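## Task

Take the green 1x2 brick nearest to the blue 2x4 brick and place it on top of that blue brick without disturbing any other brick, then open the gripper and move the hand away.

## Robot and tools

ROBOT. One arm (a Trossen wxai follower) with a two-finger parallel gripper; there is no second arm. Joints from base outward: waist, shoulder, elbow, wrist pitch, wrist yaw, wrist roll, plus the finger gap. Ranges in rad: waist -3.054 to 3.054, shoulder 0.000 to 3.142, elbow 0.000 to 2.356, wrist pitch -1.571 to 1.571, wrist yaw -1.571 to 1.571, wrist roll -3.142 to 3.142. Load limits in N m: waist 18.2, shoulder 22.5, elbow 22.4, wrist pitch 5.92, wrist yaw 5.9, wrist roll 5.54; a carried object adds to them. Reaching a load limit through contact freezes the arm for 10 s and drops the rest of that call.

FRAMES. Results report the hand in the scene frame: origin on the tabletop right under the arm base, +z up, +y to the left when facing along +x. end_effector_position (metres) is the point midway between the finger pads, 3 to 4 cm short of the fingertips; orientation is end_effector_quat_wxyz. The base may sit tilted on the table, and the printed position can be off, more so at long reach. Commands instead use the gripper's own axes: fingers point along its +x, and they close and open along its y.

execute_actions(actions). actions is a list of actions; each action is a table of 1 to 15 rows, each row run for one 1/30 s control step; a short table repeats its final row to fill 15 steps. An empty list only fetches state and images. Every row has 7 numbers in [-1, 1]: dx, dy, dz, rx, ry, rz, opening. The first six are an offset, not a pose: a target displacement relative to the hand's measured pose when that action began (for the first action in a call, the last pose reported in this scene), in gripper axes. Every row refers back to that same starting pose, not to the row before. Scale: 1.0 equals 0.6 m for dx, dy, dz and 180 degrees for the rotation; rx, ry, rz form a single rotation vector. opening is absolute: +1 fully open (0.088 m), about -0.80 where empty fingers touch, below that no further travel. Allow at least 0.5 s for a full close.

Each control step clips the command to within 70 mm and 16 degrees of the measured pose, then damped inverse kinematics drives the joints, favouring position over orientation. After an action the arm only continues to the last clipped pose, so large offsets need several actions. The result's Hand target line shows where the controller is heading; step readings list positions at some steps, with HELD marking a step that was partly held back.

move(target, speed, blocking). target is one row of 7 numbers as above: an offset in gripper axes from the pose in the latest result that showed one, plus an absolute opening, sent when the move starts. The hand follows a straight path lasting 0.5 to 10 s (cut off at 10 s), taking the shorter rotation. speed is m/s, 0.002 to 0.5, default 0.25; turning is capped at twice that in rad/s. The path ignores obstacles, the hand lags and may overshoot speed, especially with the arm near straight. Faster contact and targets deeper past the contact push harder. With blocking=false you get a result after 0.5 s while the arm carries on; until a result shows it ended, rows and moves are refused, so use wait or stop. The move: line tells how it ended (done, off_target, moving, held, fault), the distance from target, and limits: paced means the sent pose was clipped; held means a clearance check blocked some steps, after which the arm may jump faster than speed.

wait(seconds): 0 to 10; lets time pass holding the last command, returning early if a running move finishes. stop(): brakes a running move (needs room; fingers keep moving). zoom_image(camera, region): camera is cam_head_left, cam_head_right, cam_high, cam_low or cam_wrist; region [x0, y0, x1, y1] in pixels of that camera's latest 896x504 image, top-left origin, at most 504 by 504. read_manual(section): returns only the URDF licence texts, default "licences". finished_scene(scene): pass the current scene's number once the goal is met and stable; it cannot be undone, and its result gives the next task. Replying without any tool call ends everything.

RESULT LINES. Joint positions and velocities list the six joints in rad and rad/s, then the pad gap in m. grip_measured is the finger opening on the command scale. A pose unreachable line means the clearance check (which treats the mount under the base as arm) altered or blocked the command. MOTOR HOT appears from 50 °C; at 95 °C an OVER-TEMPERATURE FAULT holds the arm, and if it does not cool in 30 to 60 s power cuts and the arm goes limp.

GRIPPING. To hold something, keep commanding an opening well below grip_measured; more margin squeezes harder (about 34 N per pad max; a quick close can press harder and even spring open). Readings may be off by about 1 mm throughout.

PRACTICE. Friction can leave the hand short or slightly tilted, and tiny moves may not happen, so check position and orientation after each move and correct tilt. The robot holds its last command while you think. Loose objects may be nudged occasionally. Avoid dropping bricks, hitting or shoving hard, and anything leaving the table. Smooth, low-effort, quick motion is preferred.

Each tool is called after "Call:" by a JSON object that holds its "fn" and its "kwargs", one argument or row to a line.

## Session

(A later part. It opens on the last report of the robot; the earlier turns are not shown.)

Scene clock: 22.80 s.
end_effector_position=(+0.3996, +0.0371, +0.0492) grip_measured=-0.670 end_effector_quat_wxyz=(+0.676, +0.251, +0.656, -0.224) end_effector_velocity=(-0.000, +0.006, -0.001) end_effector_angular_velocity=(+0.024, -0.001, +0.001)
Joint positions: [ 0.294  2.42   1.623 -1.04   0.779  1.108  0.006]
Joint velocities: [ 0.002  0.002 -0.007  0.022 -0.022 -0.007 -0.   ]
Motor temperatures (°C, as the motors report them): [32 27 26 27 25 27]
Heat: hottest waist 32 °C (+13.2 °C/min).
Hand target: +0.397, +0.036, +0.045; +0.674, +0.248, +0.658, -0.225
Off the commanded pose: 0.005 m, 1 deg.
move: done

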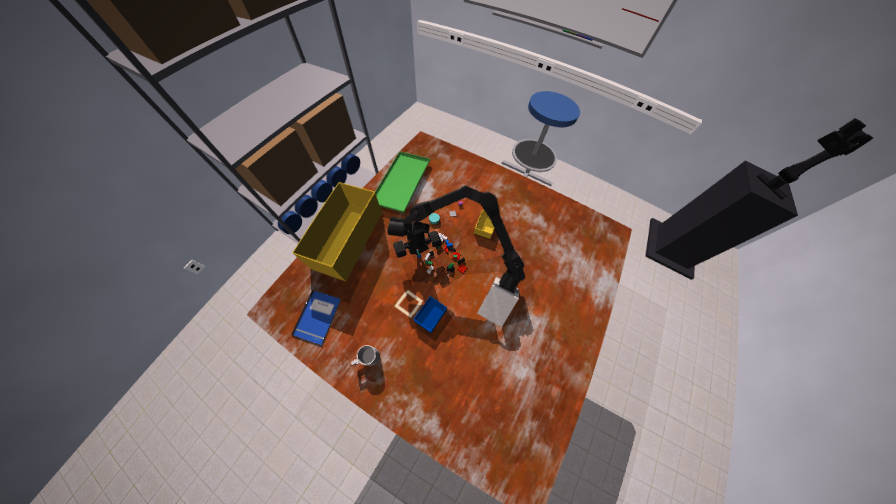

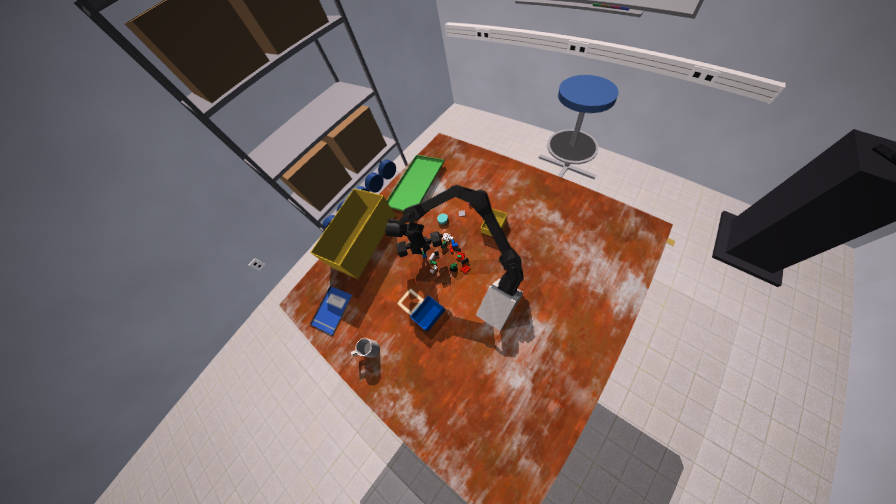

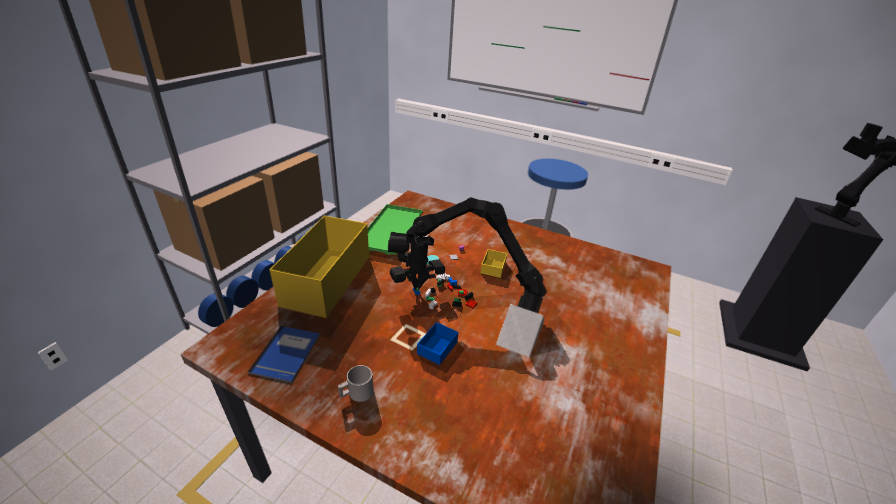

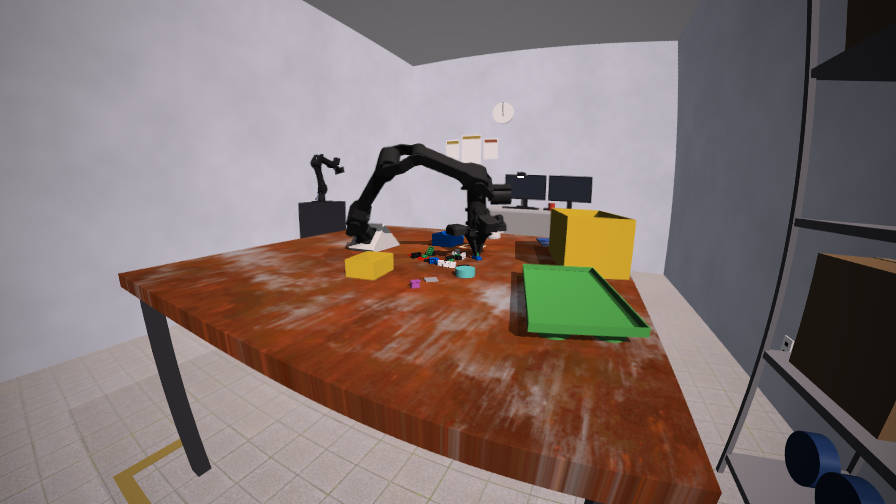

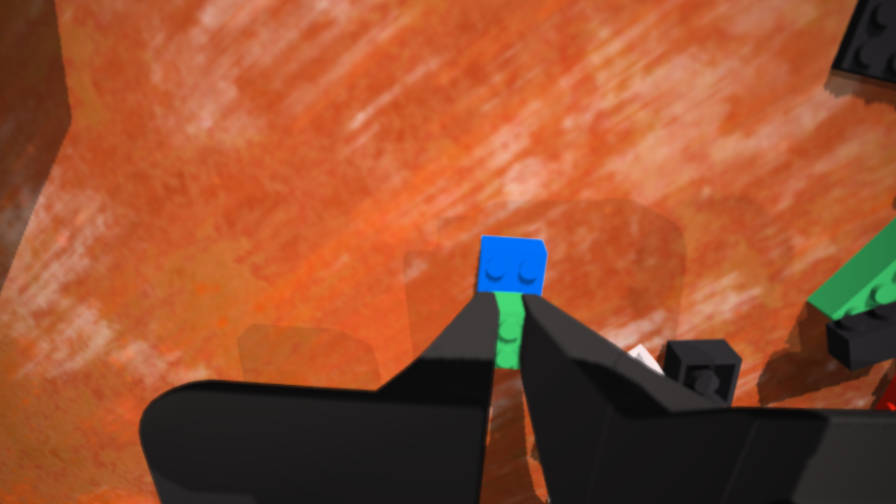

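The green brick is resting on top, roughly centred. I'll release it and lift away.

Call:
{"fn": "execute_actions", "kwargs": {
  "actions": [
    [[0,0,0,0,0,0,-0.6],[0,0,0,0,0,0,-0.5],[0,0,0,0,0,0,-0.4],[0,0,0,0,0,0,-0.3]]
  ]
}}

Call:
{"fn": "move", "kwargs": {
  "target": [-0.13, 0.0, 0.0, 0, 0, 0, -0.3],
  "speed": 0.12
}}

Scene clock: 23.33 s.
end_effector_position=(+0.3996, +0.0378, +0.0498) grip_measured=-0.304 end_effector_quat_wxyz=(+0.677, +0.251, +0.655, -0.223) end_effector_velocity=(-0.002, -0.001, -0.001) end_effector_angular_velocity=(+0.004, +0.009, +0.011)
Joint positions: [ 0.296  2.42   1.623 -1.039  0.779  1.108  0.024]
Joint velocities: [-0.002 -0.002 -0.002 -0.007 -0.007 -0.007  0.002]
Motor temperatures (°C, as the motors report them): [32 27 26 27 25 27]
Heat: hottest waist 32 °C (+12.9 °C/min).
Hand target: +0.400, +0.037, +0.049; +0.676, +0.251, +0.656, -0.224
Off the commanded pose: 0.001 m, 0 deg.
Step readings (end_effector_position):
0: (+0.3997, +0.0371, +0.0492)
1: (+0.3996, +0.0371, +0.0491)
2: (+0.3996, +0.0372, +0.0492)
4: (+0.3996, +0.0375, +0.0495)
8: (+0.3996, +0.0378, +0.0498)
15: end_effector_position above

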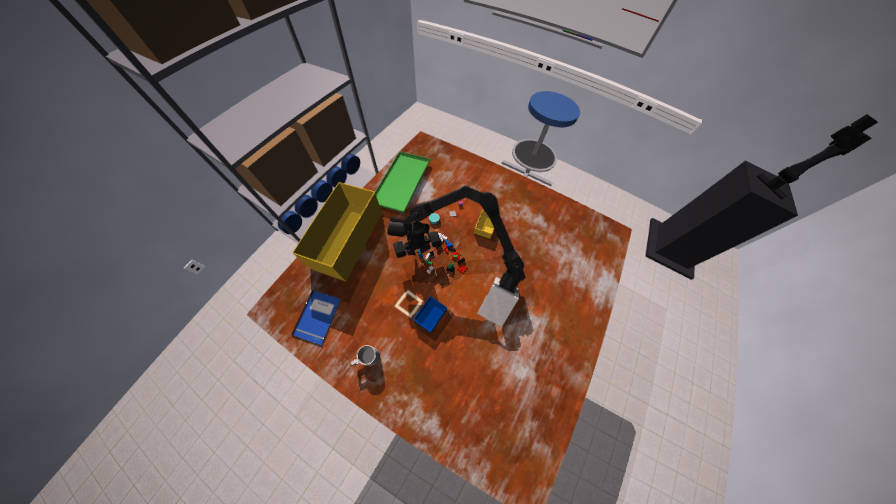

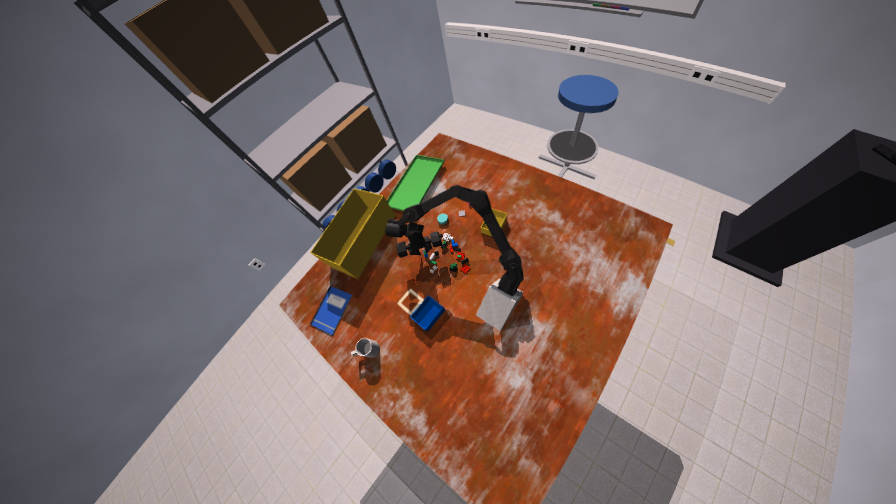

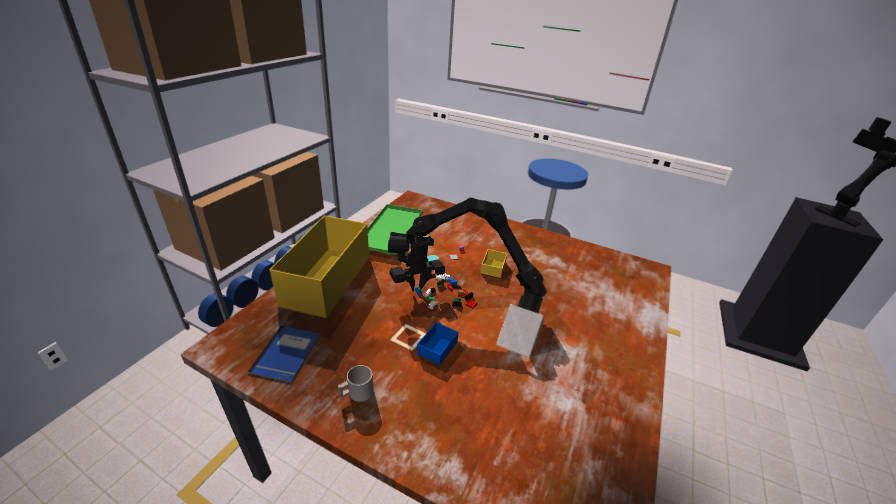

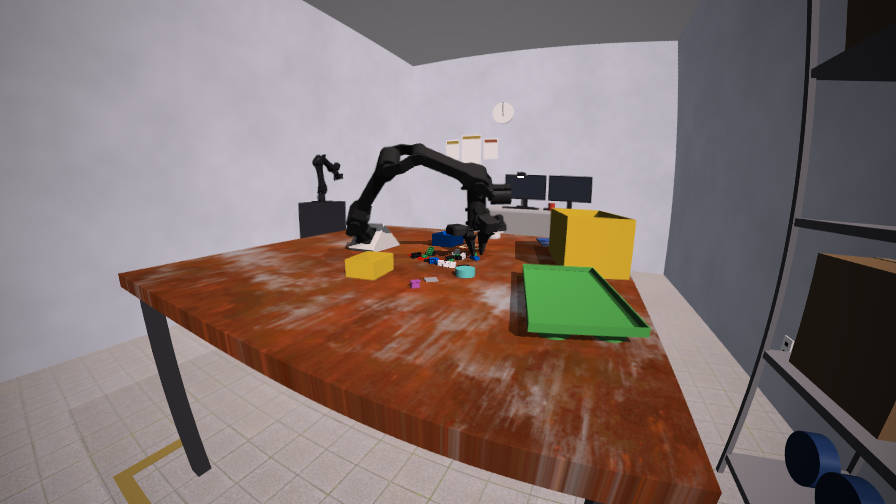

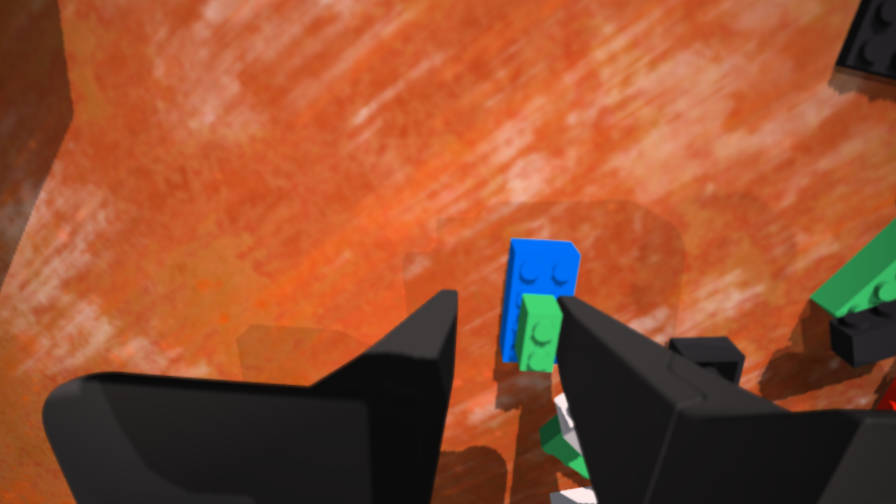

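Scene clock: 24.40 s.
end_effector_position=(+0.3957, +0.0351, +0.1273) grip_measured=-0.300 end_effector_quat_wxyz=(+0.679, +0.248, +0.655, -0.222) end_effector_velocity=(+0.001, -0.000, +0.001) end_effector_angular_velocity=(+0.007, +0.005, -0.010)
Joint positions: [ 0.423  2.42   1.846 -1.377  0.743  1.268  0.024]
Joint velocities: [-0.002  0.002  0.012 -0.007 -0.007  0.007 -0.   ]
Motor temperatures (°C, as the motors report them): [33 28 26 27 25 27]
Heat: hottest waist 33 °C (+14.8 °C/min).
Hand target: +0.397, +0.035, +0.128; +0.677, +0.251, +0.655, -0.223
Off the commanded pose: 0.001 m, 0 deg.
move: done

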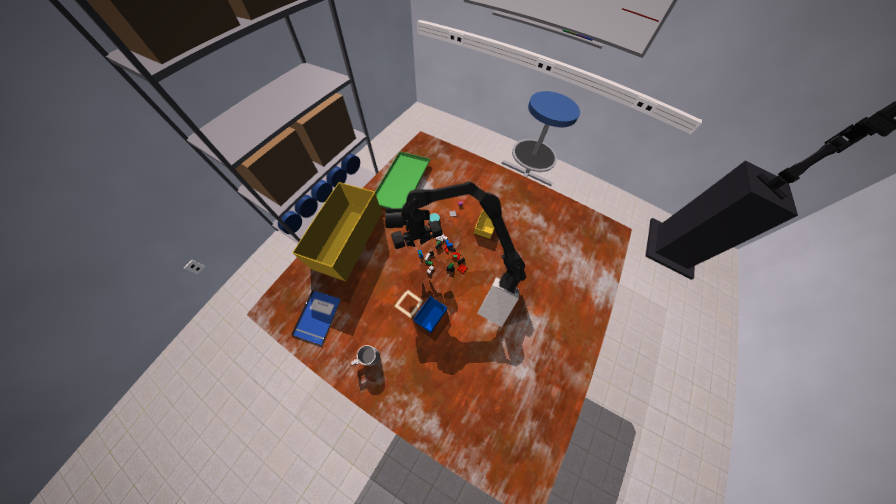

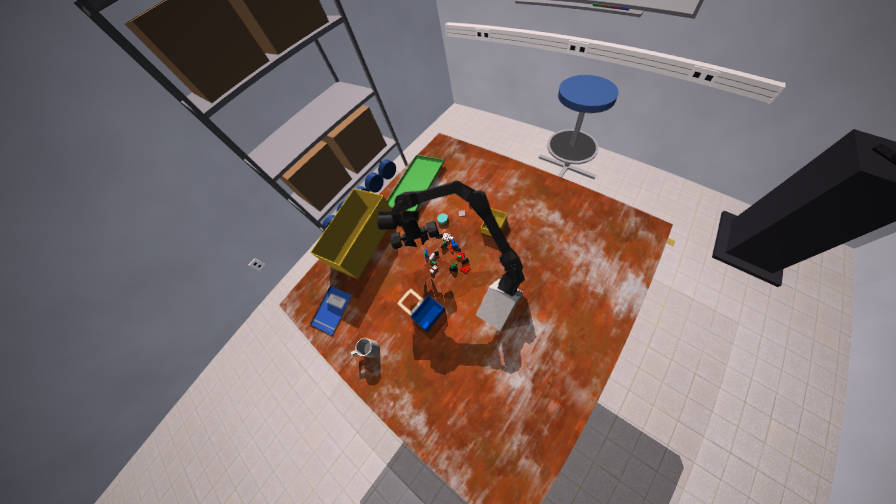

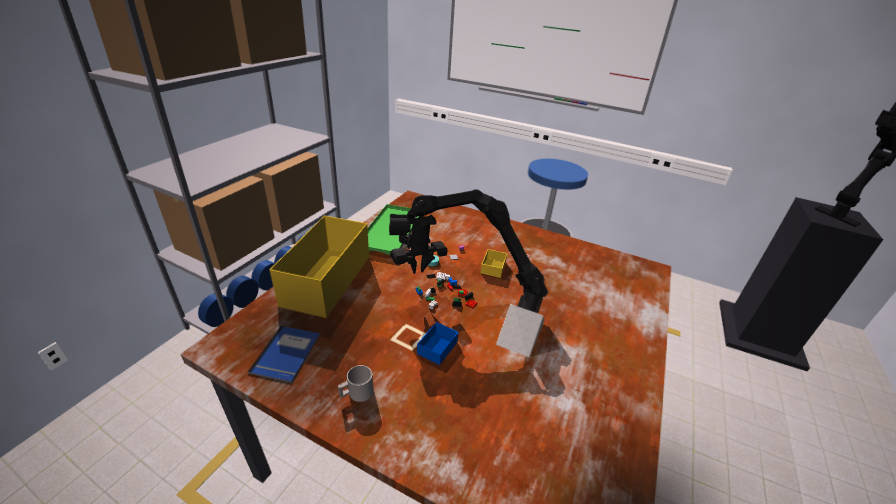

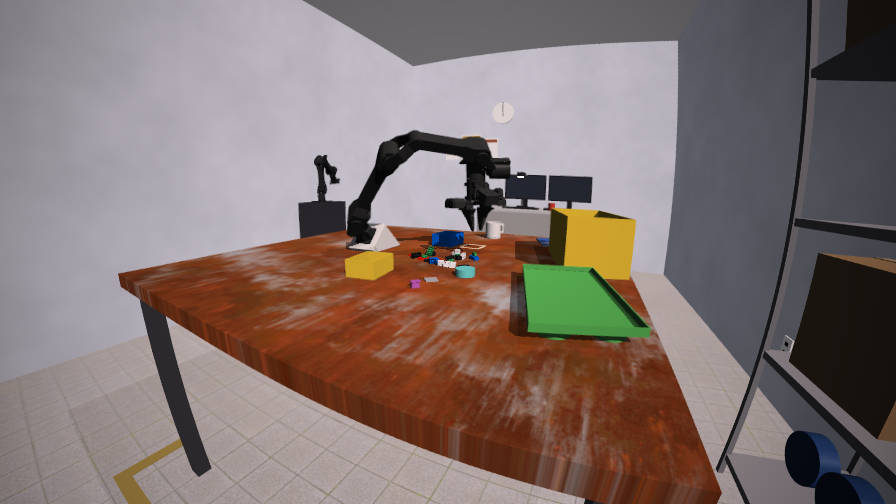

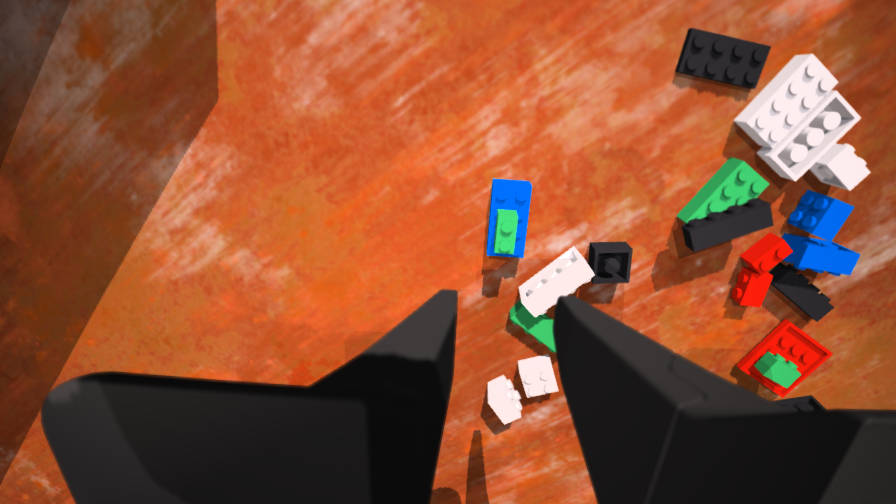

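Call:
{"fn": "finished_scene", "kwargs": {
  "scene": 1
}}

The scene is finished: the task was done.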